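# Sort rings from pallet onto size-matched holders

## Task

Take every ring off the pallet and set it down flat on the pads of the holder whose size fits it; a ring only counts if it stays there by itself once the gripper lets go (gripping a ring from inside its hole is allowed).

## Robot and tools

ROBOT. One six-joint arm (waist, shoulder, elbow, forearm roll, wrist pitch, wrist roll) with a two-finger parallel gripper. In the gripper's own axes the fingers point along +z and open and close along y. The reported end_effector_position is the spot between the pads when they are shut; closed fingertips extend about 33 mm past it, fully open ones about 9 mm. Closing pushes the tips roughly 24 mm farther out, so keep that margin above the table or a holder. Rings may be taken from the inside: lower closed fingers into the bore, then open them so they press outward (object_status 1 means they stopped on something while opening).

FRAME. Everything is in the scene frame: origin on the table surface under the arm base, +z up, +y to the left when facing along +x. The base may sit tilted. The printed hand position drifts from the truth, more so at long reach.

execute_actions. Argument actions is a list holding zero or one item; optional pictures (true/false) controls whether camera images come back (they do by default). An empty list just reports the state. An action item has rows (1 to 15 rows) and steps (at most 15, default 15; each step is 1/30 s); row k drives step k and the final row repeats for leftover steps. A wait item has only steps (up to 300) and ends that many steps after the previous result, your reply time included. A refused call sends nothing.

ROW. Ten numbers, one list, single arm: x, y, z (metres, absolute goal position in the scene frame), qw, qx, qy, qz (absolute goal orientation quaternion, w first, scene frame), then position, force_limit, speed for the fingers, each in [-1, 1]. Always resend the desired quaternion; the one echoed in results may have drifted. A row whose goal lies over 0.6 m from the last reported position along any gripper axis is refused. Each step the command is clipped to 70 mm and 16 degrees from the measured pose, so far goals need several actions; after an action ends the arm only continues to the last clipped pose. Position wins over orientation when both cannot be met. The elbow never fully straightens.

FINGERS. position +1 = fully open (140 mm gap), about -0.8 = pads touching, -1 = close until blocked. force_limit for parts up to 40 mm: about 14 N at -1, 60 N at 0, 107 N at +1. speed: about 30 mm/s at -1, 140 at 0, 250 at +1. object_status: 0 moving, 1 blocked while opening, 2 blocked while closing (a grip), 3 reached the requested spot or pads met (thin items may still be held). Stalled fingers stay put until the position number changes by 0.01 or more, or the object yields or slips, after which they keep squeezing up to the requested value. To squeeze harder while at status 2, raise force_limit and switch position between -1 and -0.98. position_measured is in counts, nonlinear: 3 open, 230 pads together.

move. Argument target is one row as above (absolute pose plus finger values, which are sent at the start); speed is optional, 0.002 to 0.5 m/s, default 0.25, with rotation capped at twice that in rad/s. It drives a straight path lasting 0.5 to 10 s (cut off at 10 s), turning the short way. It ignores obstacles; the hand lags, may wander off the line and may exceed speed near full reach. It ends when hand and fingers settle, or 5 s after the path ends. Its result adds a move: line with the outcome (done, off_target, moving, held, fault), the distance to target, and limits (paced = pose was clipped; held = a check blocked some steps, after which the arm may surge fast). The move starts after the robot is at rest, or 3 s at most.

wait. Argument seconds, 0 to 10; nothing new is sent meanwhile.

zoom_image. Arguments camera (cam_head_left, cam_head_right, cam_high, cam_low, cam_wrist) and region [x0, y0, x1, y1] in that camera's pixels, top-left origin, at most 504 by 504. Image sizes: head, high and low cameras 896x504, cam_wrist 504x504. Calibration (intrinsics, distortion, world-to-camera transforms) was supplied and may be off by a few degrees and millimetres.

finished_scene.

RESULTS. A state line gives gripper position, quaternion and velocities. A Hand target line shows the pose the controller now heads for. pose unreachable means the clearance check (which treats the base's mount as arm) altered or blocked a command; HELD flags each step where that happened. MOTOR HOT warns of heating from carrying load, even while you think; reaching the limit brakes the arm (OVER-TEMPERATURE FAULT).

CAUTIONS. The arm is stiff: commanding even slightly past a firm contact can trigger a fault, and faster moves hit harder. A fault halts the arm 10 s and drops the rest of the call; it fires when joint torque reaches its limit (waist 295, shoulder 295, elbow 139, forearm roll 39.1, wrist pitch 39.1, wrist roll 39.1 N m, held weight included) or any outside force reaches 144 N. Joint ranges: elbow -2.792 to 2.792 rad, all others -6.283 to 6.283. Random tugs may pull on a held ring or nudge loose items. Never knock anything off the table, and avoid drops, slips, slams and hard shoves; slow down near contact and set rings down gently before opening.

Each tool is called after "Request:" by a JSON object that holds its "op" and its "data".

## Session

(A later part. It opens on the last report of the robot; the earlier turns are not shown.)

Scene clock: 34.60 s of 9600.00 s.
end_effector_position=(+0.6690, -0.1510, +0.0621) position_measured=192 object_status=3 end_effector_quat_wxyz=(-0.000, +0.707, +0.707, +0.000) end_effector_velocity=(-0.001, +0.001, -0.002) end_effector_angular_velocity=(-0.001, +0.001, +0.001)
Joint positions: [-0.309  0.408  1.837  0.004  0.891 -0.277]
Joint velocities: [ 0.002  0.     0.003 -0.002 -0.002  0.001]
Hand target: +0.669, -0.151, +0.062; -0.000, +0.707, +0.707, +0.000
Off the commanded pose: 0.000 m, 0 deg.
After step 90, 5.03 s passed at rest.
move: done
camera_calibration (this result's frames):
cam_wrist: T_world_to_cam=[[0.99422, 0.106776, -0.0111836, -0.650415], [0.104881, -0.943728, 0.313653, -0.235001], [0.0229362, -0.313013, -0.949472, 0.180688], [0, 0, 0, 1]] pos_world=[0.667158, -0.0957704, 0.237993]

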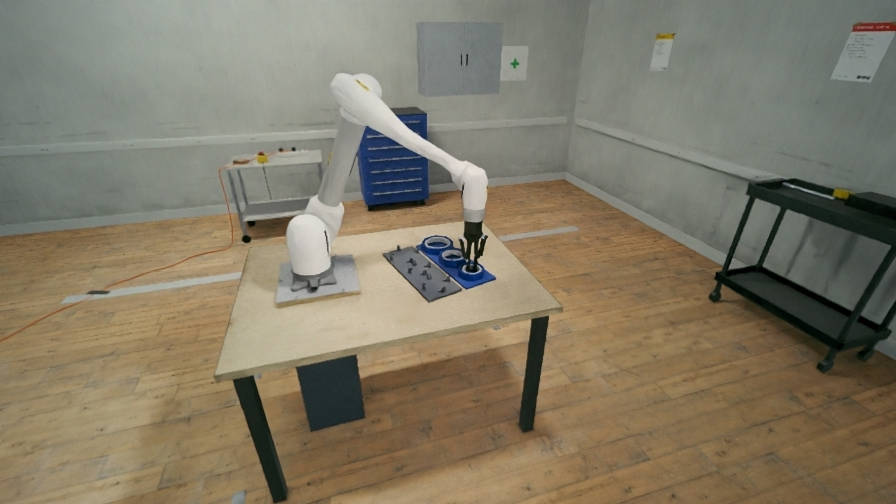

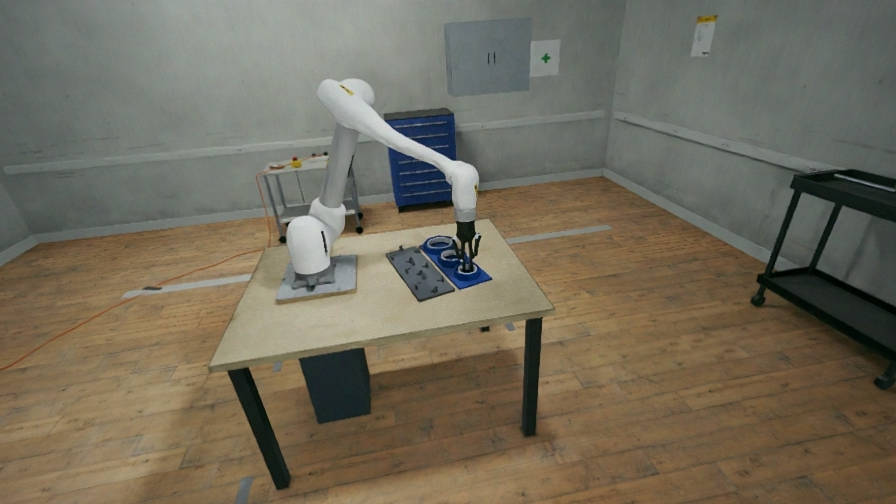

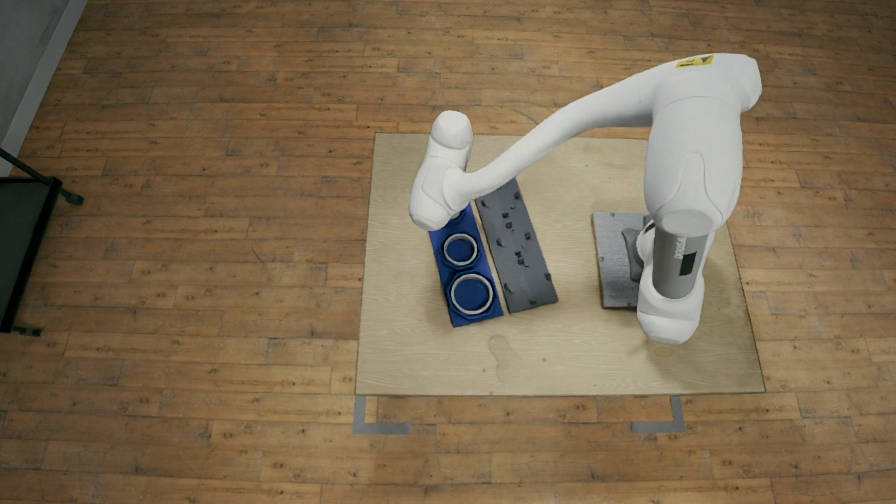

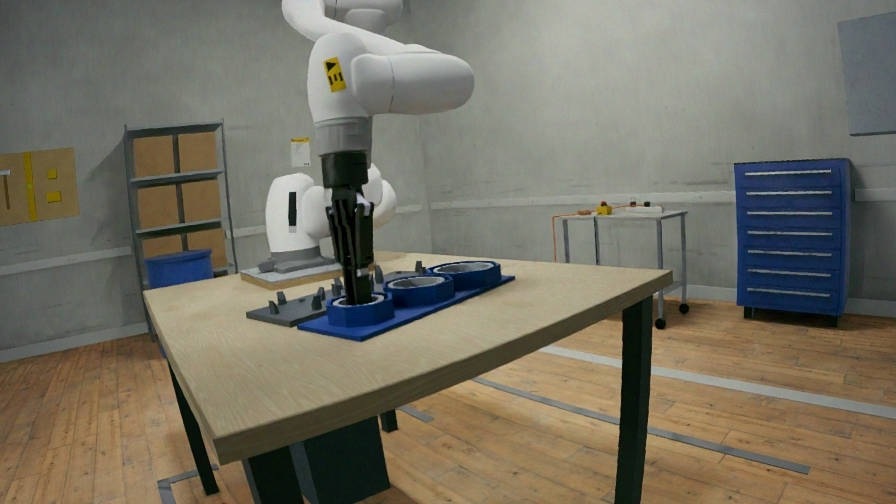

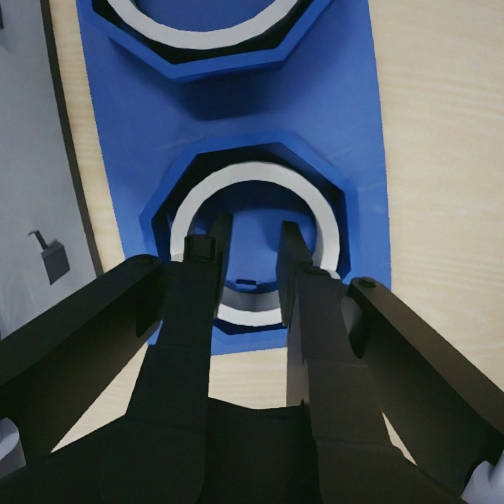

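Request:
{"op": "move", "data": {"target": [0.669,-0.151,0.054,0,0.7071,0.7071,0,-0.5,0,0], "speed": 0.03}}

Request:
{"op": "move", "data": {"target": [0.669,-0.151,0.054,0,0.7071,0.7071,0,1,0,-0.7]}}

Request:
{"op": "move", "data": {"target": [0.669,-0.151,0.11,0,0.7071,0.7071,0,1,0,-0.7], "speed": 0.08}}

Request:
{"op": "move", "data": {"target": [0.493,-0.189,0.11,0,0.7071,0.7071,0,1,0,-0.7], "speed": 0.15}}

Scene clock: 42.87 s of 9600.00 s.
end_effector_position=(+0.6690, -0.1510, +0.0541) position_measured=192 object_status=3 end_effector_quat_wxyz=(+0.000, +0.707, +0.707, -0.000) end_effector_velocity=(-0.001, -0.001, -0.001) end_effector_angular_velocity=(+0.000, +0.002, -0.000)
Joint positions: [-0.309  0.416  1.842  0.004  0.877 -0.277]
Joint velocities: [-0.001  0.001  0.001 -0.    -0.001 -0.   ]
Hand target: +0.669, -0.151, +0.054; -0.000, +0.707, +0.707, +0.000
Off the commanded pose: 0.000 m, 0 deg.
After step 90, 4.57 s passed at rest.
move: done
camera_calibration (this result's frames):
cam_wrist: T_world_to_cam=[[0.994217, 0.106798, -0.011221, -0.650471], [0.104912, -0.943704, 0.313712, -0.232498], [0.0229144, -0.313075, -0.949452, 0.173122], [0, 0, 0, 1]] pos_world=[0.667134, -0.0957405, 0.23001]

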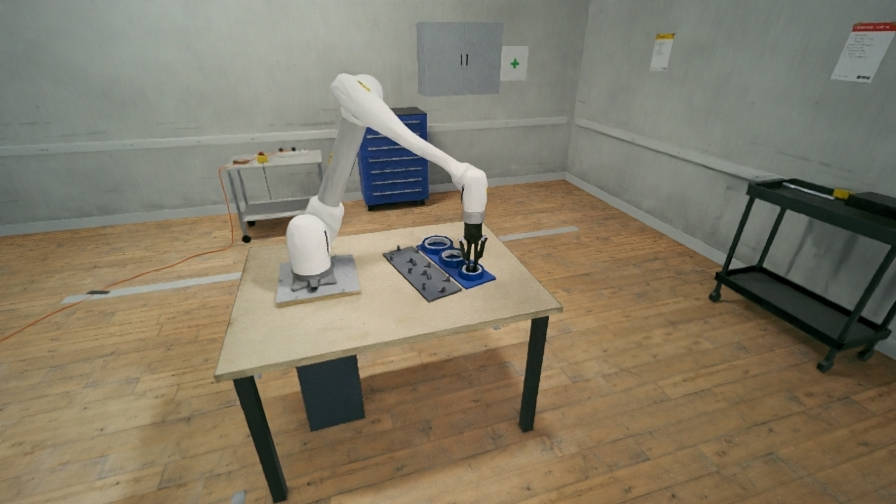

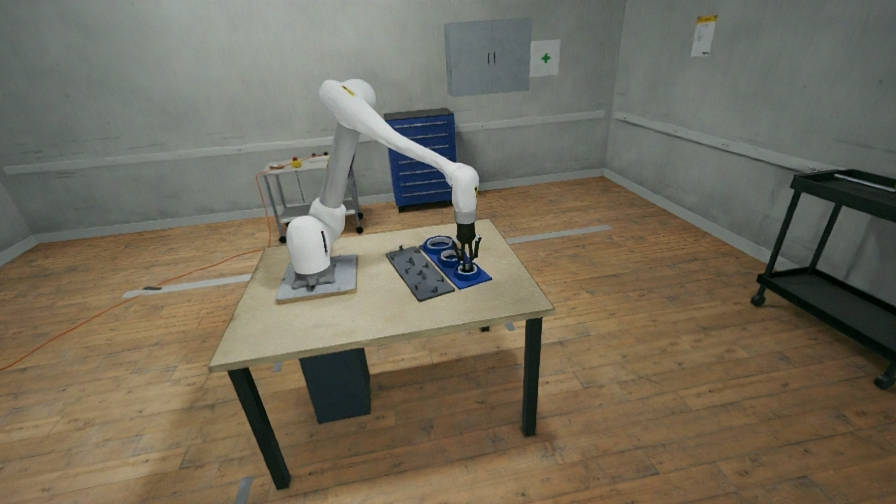

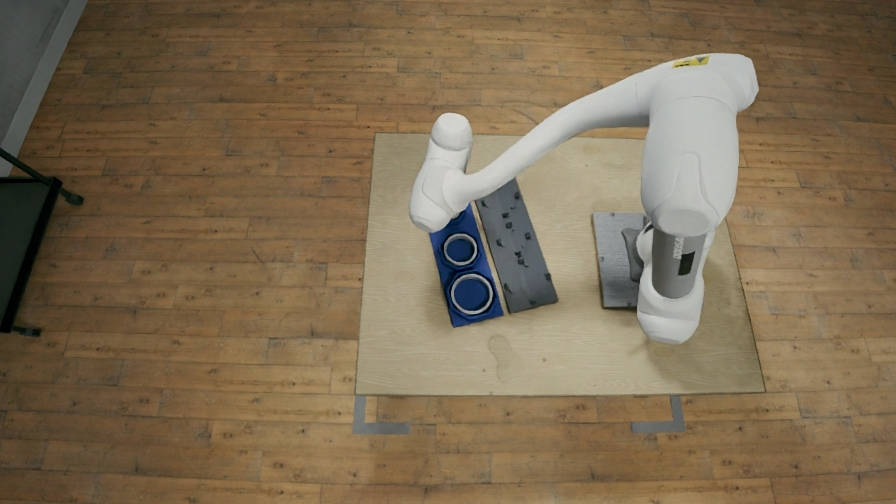

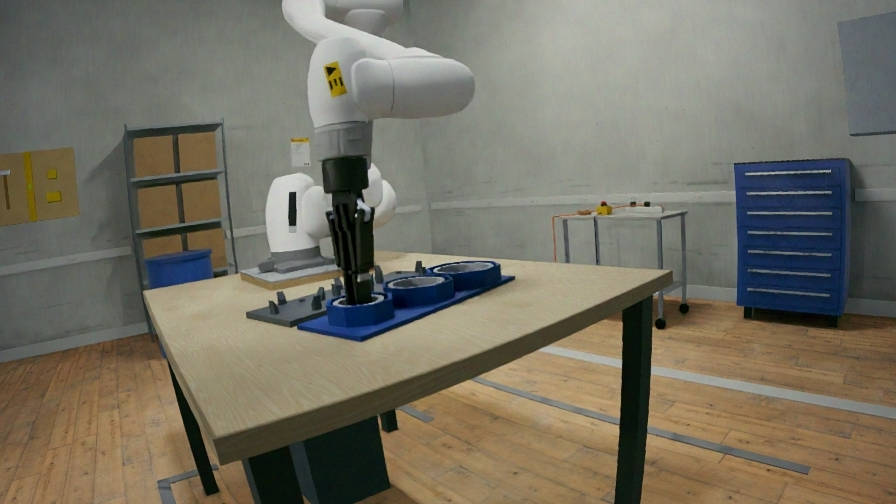

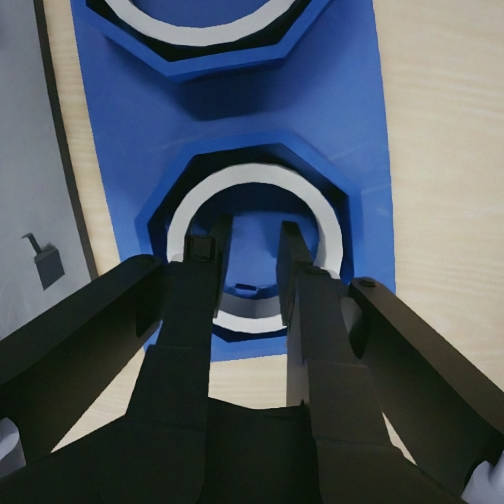

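Scene clock: 43.57 s of 9600.00 s.
end_effector_position=(+0.6690, -0.1510, +0.0540) position_measured=150 object_status=1 end_effector_quat_wxyz=(-0.000, +0.707, +0.707, -0.000) end_effector_velocity=(+0.001, +0.000, +0.000) end_effector_angular_velocity=(-0.001, -0.001, +0.001)
Joint positions: [-0.309  0.416  1.842  0.004  0.877 -0.277]
Joint velocities: [ 0.001 -0.    -0.001 -0.001 -0.     0.   ]
Hand target: +0.669, -0.151, +0.054; +0.000, +0.707, +0.707, -0.000
Off the commanded pose: 0.000 m, 0 deg.
move: done
camera_calibration (this result's frames):
cam_wrist: T_world_to_cam=[[0.994216, 0.106808, -0.0112605, -0.650452], [0.104935, -0.943707, 0.313697, -0.232458], [0.0228788, -0.313064, -0.949456, 0.173026], [0, 0, 0, 1]] pos_world=[0.667124, -0.0957305, 0.229878]

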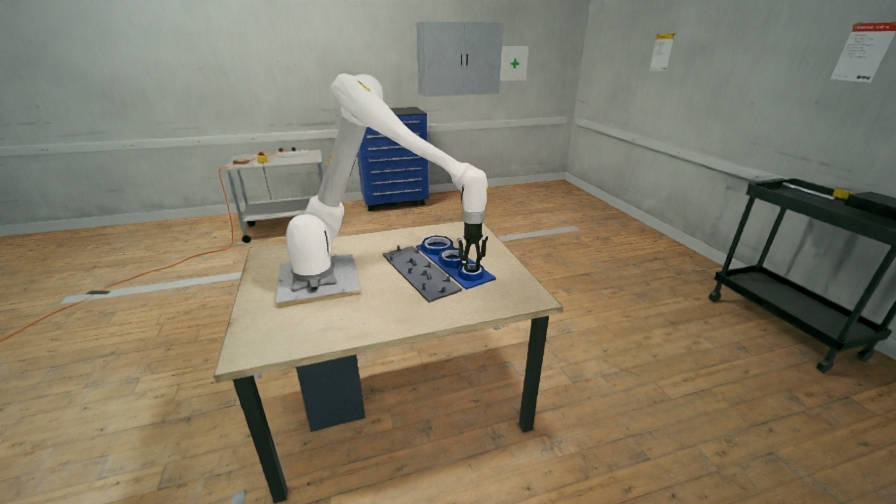

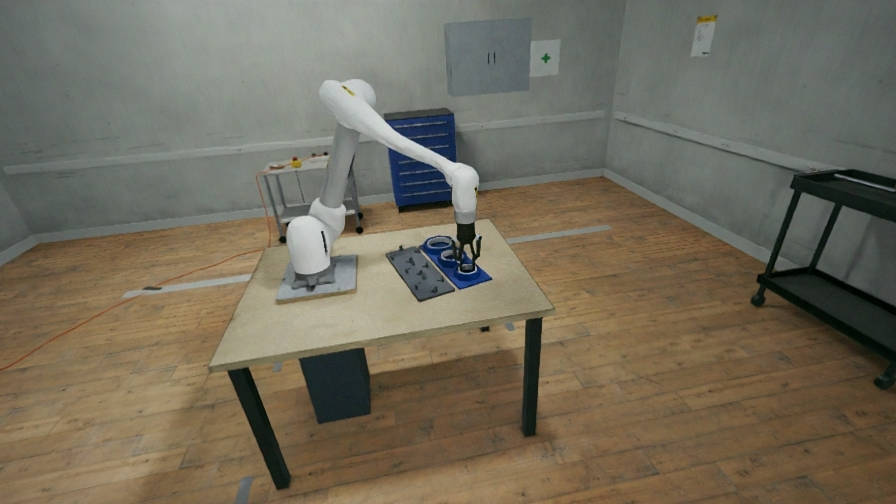

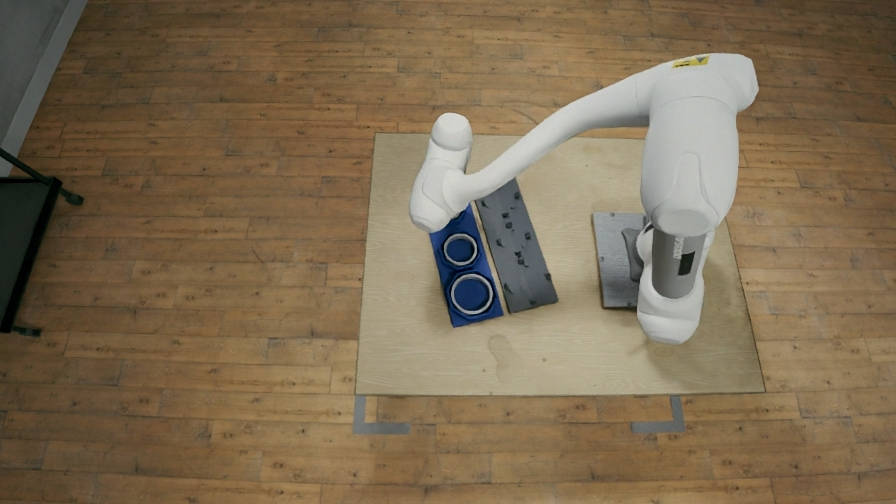

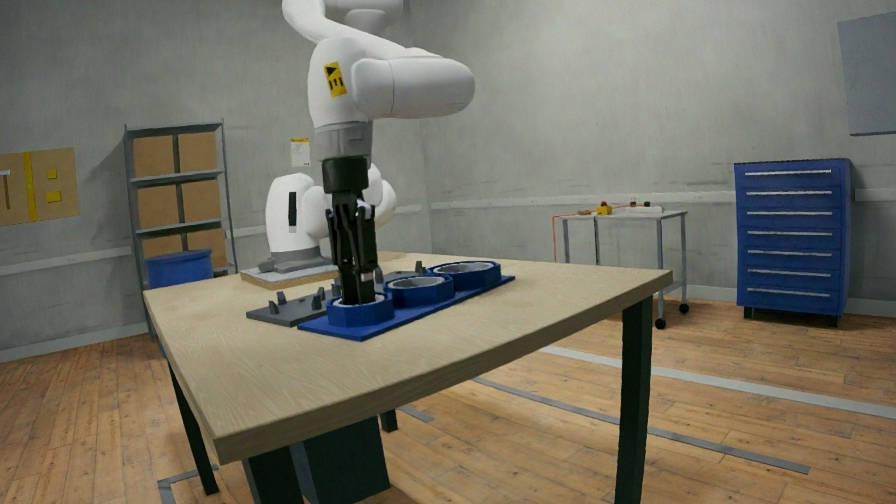

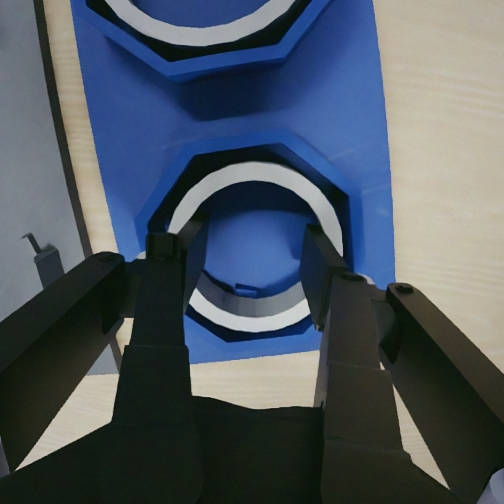

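Scene clock: 44.63 s of 9600.00 s.
end_effector_position=(+0.6690, -0.1510, +0.1099) position_measured=150 object_status=1 end_effector_quat_wxyz=(-0.000, +0.707, +0.707, -0.000) end_effector_velocity=(-0.000, -0.001, +0.001) end_effector_angular_velocity=(+0.000, +0.001, -0.002)
Joint positions: [-0.309  0.36   1.803  0.004  0.972 -0.276]
Joint velocities: [-0.002 -0.    -0.001  0.     0.002 -0.   ]
Hand target: +0.669, -0.151, +0.110; +0.000, +0.707, +0.707, -0.000
Off the commanded pose: 0.000 m, 0 deg.
move: done
camera_calibration (this result's frames):
cam_wrist: T_world_to_cam=[[0.994223, 0.106743, -0.0112567, -0.649881], [0.104872, -0.943708, 0.313716, -0.249983], [0.022864, -0.313084, -0.94945, 0.226101], [0, 0, 0, 1]] pos_world=[0.667173, -0.0957517, 0.285779]

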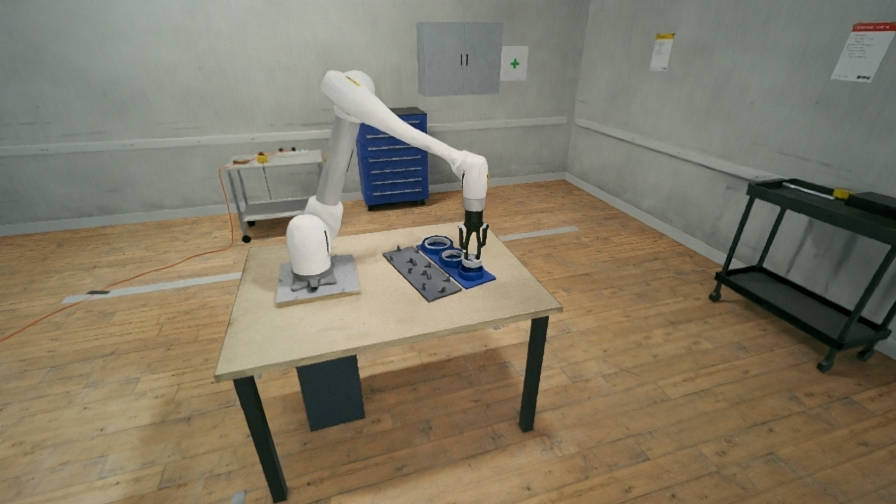

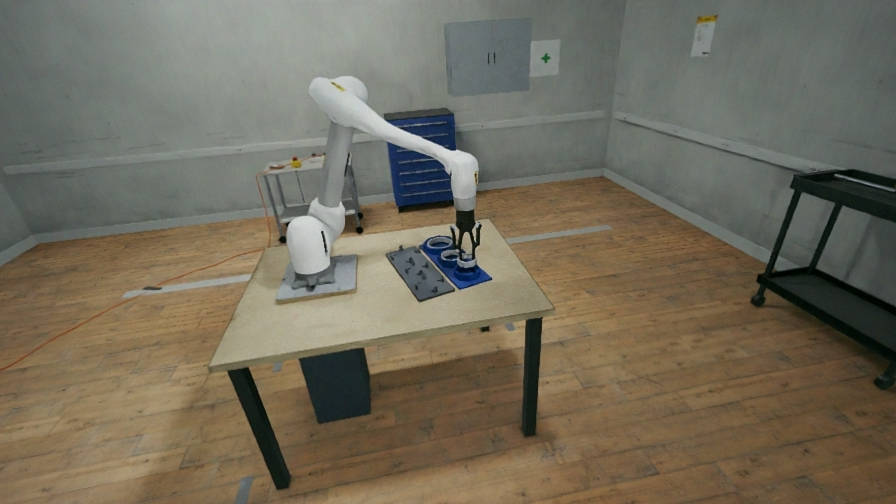

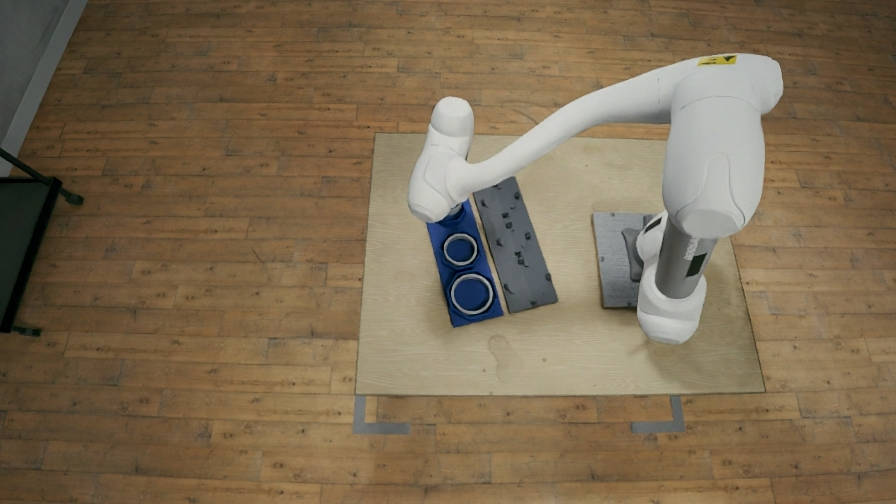

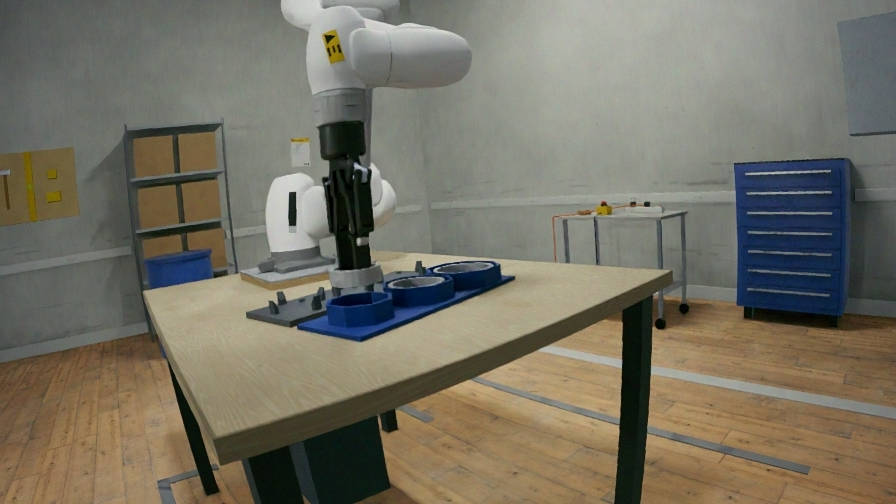

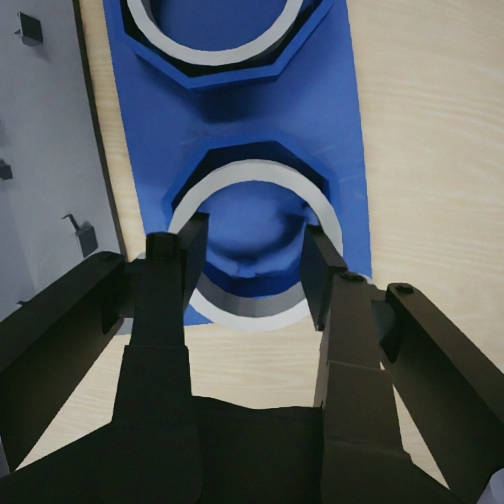

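Scene clock: 46.27 s of 9600.00 s.
end_effector_position=(+0.4931, -0.1890, +0.1101) position_measured=150 object_status=1 end_effector_quat_wxyz=(-0.000, +0.707, +0.707, -0.000) end_effector_velocity=(+0.000, +0.001, +0.001) end_effector_angular_velocity=(-0.000, -0.003, +0.003)
Joint positions: [-0.47   0.139  2.101  0.005  0.896 -0.438]
Joint velocities: [ 0.001 -0.003  0.001  0.001 -0.001 -0.002]
Hand target: +0.493, -0.189, +0.110; -0.000, +0.707, +0.707, -0.000
Off the commanded pose: 0.000 m, 0 deg.
move: done
camera_calibration (this result's frames):
cam_wrist: T_world_to_cam=[[0.994215, 0.106809, -0.0112921, -0.47088], [0.104947, -0.943724, 0.313642, -0.267474], [0.0228431, -0.313013, -0.949474, 0.218458], [0, 0, 0, 1]] pos_world=[0.491237, -0.133748, 0.285994]

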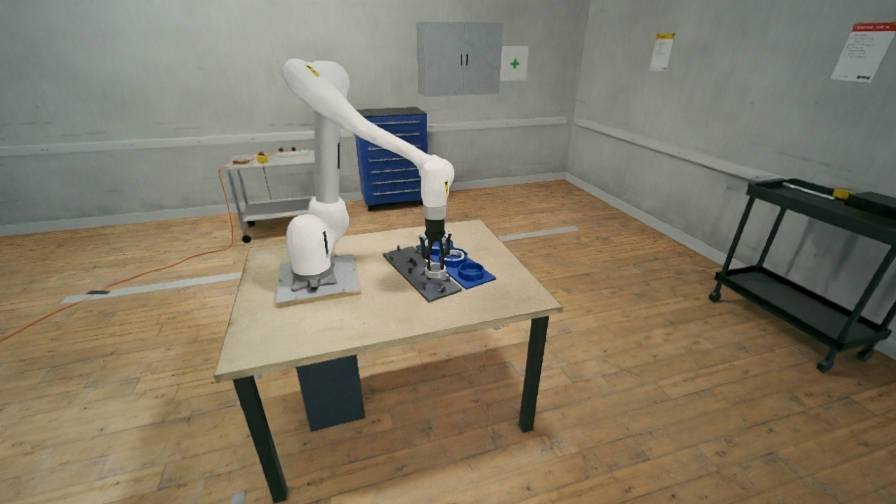

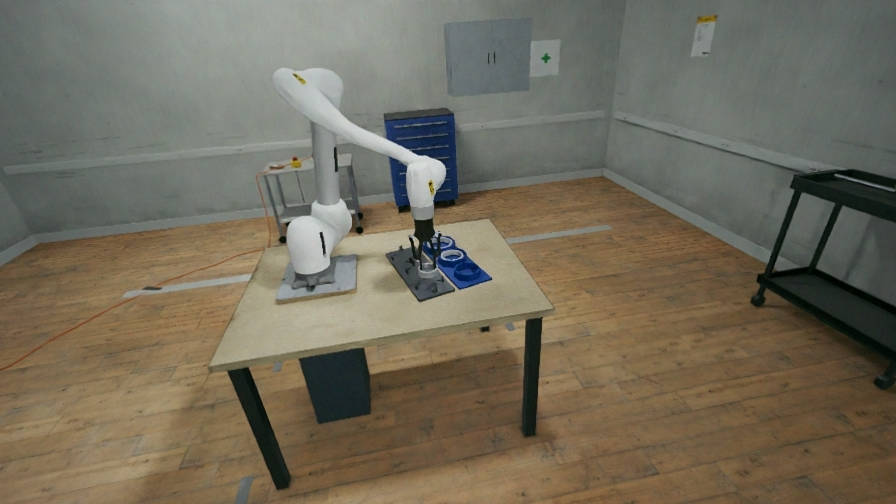

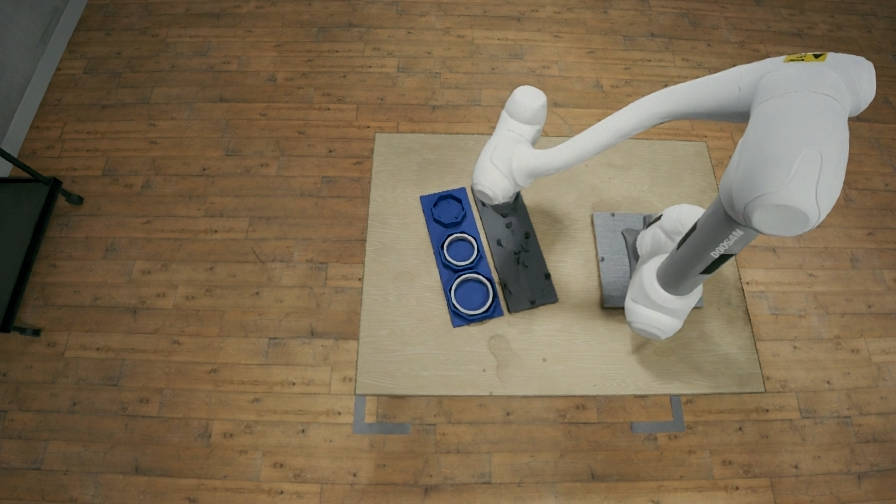

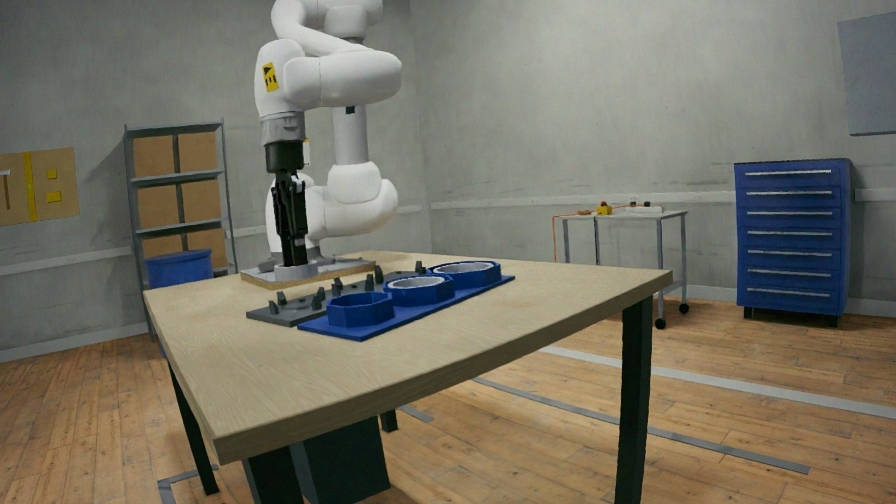

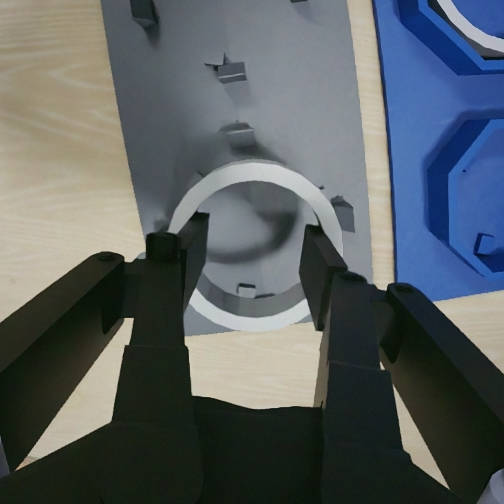

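Request:
{"op": "move", "data": {"target": [0.456,-0.042,0.095,0,0.7071,0.7071,0,1,0,-0.7], "speed": 0.15}}

Request:
{"op": "zoom_image", "data": {"camera": "cam_low", "region": [290, 230, 420, 320]}}

Scene clock: 53.50 s of 9600.00 s.
end_effector_position=(+0.4560, -0.0421, +0.0951) position_measured=150 object_status=1 end_effector_quat_wxyz=(+0.000, +0.707, +0.707, +0.000) end_effector_velocity=(-0.002, +0.002, -0.001) end_effector_angular_velocity=(-0.001, +0.003, +0.001)
Joint positions: [-0.205  0.052  2.235  0.003  0.847 -0.172]
Joint velocities: [ 0.003 -0.     0.002 -0.002  0.001  0.004]
Hand target: +0.456, -0.042, +0.095; +0.000, +0.707, +0.707, +0.000
Off the commanded pose: 0.000 m, 0 deg.
After step 90, 2.77 s passed at rest.
move: done
camera_calibration (this result's frames):
cam_wrist: T_world_to_cam=[[0.994217, 0.106814, -0.0111017, -0.449936], [0.104891, -0.943713, 0.313694, -0.120196], [0.0230301, -0.313045, -0.949459, 0.250921], [0, 0, 0, 1]] pos_world=[0.454163, 0.0131787, 0.270949]

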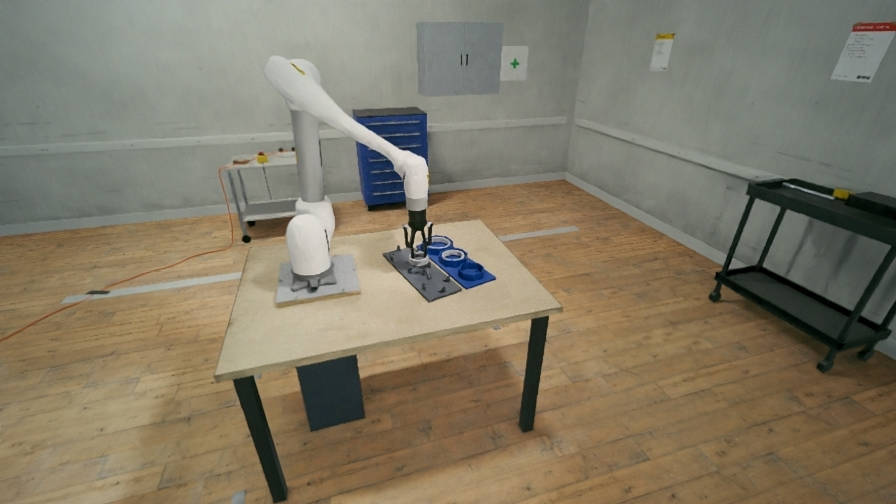

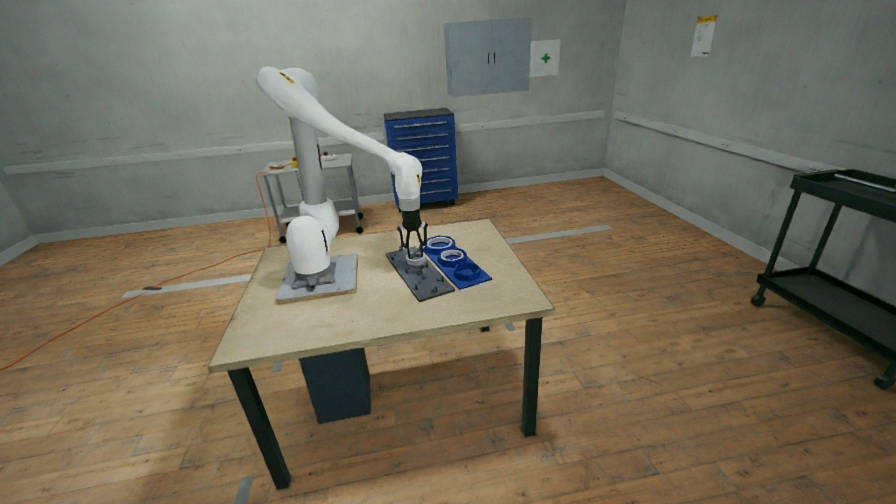

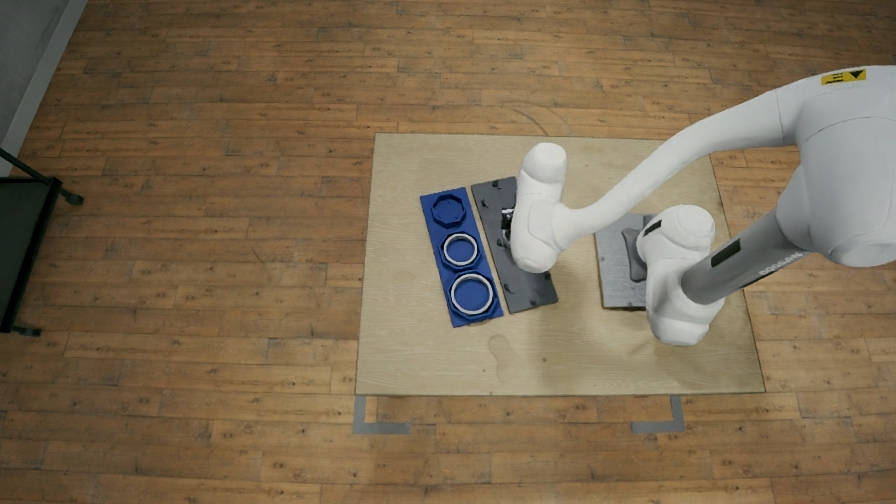

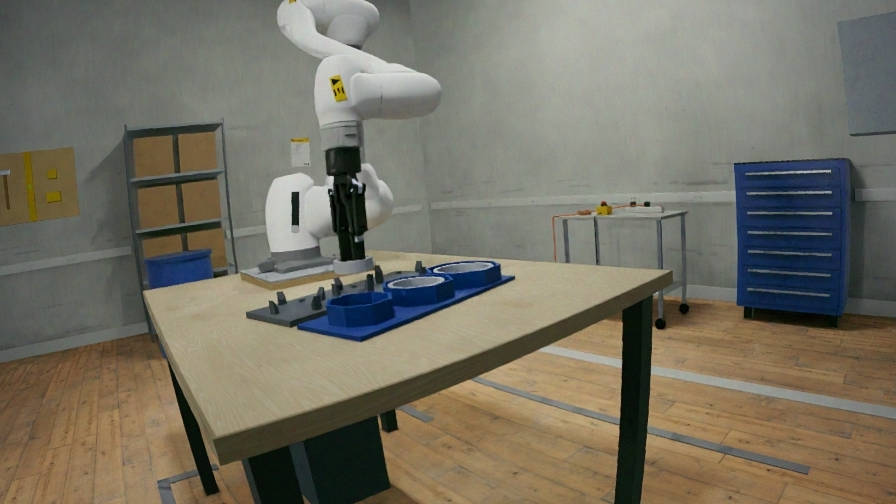

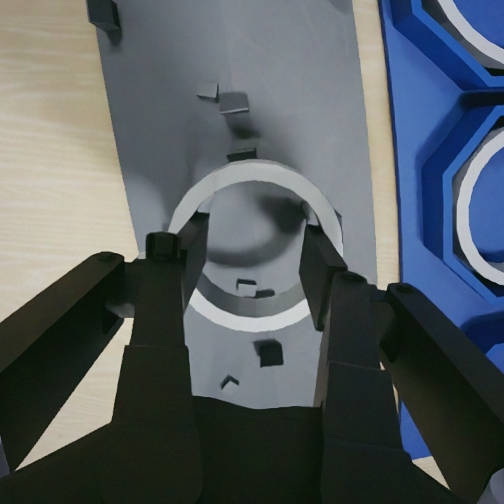

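Region (290, 230, 420, 320) of cam_low's 896x504 image, scaled by 3.877, with more detail than that image has; it fills the top 349 rows of this view, and the rest is white.

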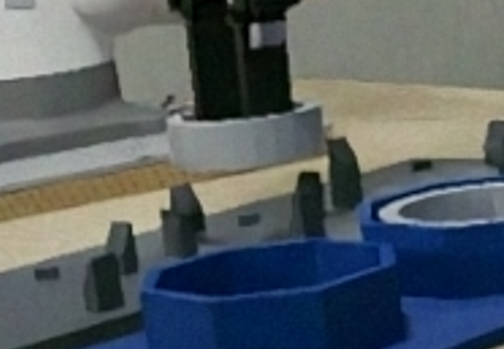

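Request:
{"op": "move", "data": {"target": [0.456,-0.046,0.078,0,0.7071,0.7071,0,1,0,-0.7], "speed": 0.03}}

Request:
{"op": "zoom_image", "data": {"camera": "cam_low", "region": [290, 230, 420, 320]}}

Request:
{"op": "zoom_image", "data": {"camera": "cam_head_right", "region": [370, 230, 470, 300]}}

Scene clock: 61.40 s of 9600.00 s.
end_effector_position=(+0.4560, -0.0460, +0.0781) position_measured=150 object_status=1 end_effector_quat_wxyz=(+0.000, +0.707, +0.707, +0.000) end_effector_velocity=(+0.000, -0.000, -0.000) end_effector_angular_velocity=(+0.000, -0.002, -0.001)
Joint positions: [-0.213  0.077  2.25   0.004  0.809 -0.18 ]
Joint velocities: [-0.001  0.     0.     0.    -0.002 -0.   ]
Hand target: +0.456, -0.046, +0.078; -0.000, +0.707, +0.707, +0.000
Off the commanded pose: 0.000 m, 0 deg.
After step 90, 4.03 s passed at rest.
move: done
camera_calibration (this result's frames):
cam_wrist: T_world_to_cam=[[0.994217, 0.1068, -0.0112072, -0.449647], [0.104911, -0.943714, 0.313685, -0.118552], [0.0229251, -0.313047, -0.949461, 0.233651], [0, 0, 0, 1]] pos_world=[0.454128, 0.00928713, 0.253991]

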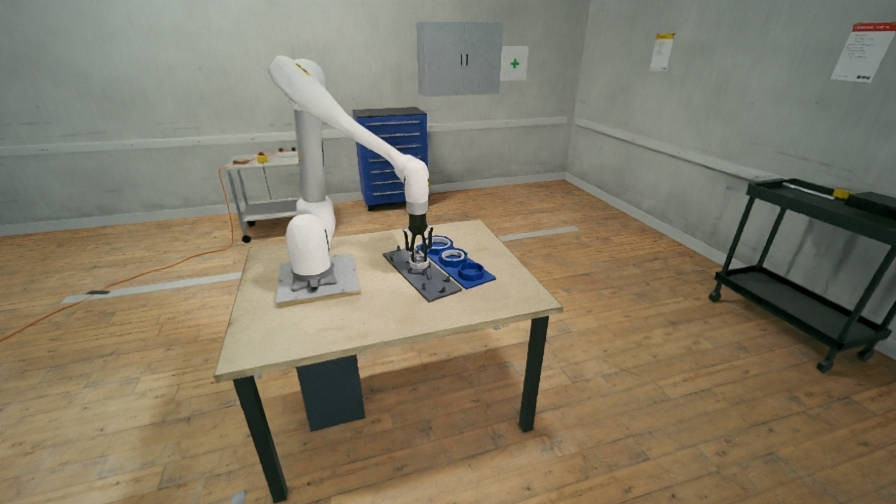

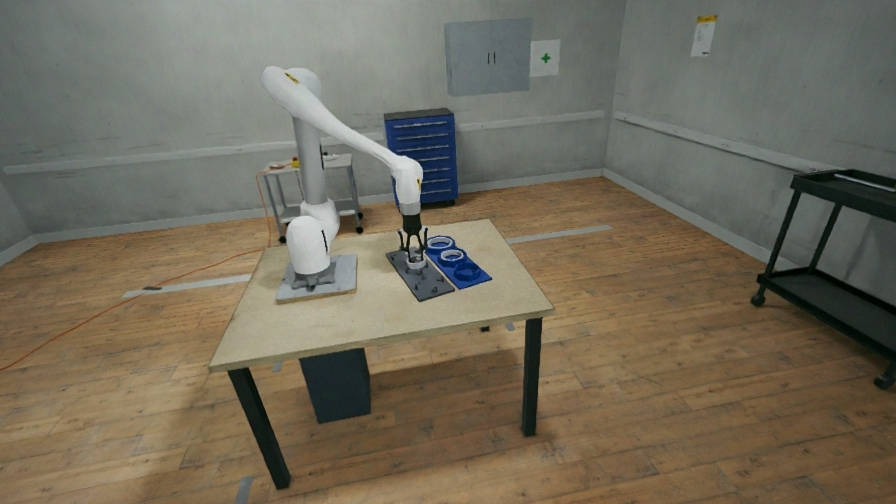

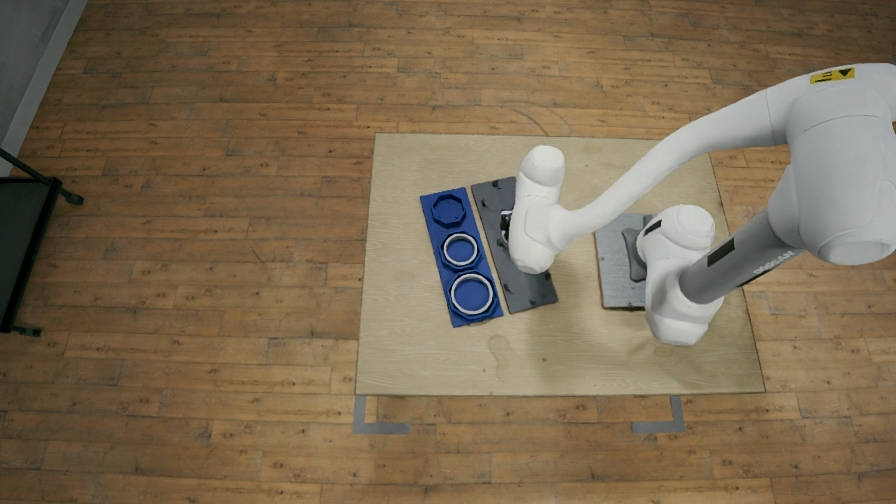

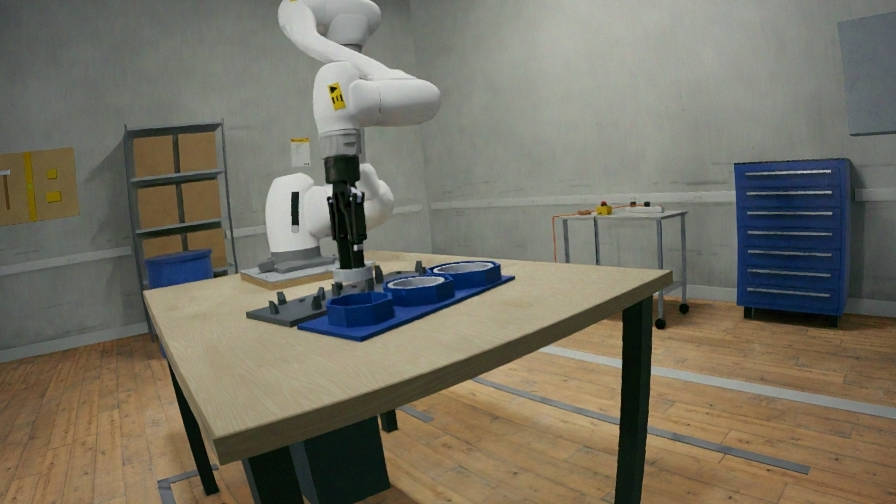

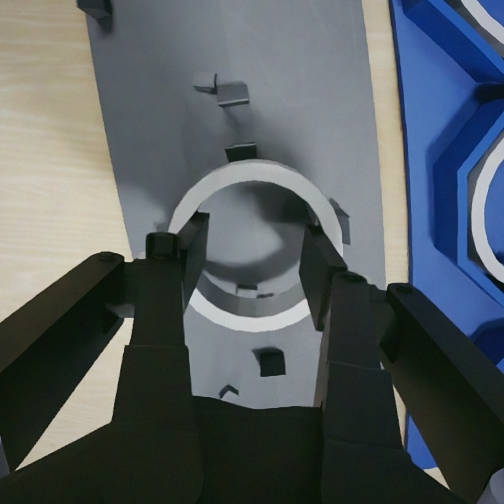

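Region (290, 230, 420, 320) of cam_low's 896x504 image, scaled by 3.877, with more detail than that image has; it fills the top 349 rows of this view, and the rest is white.

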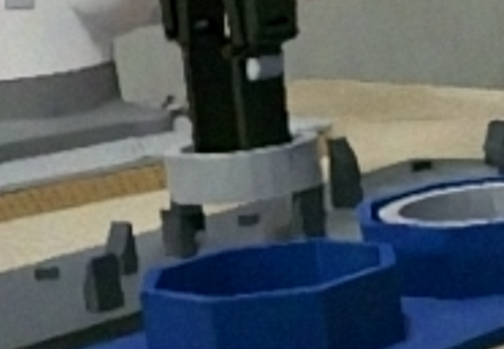

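Region (370, 230, 470, 300) of cam_head_right's 896x504 image, scaled by 5.040, with more detail than that image has; it fills the top 353 rows of this view, and the rest is white.

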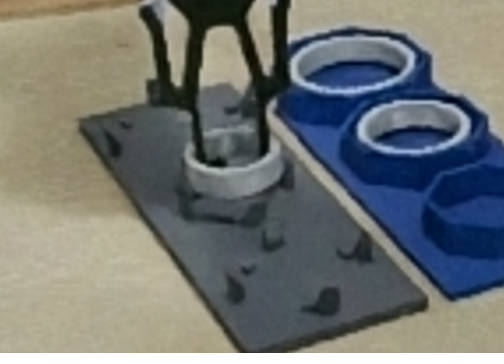

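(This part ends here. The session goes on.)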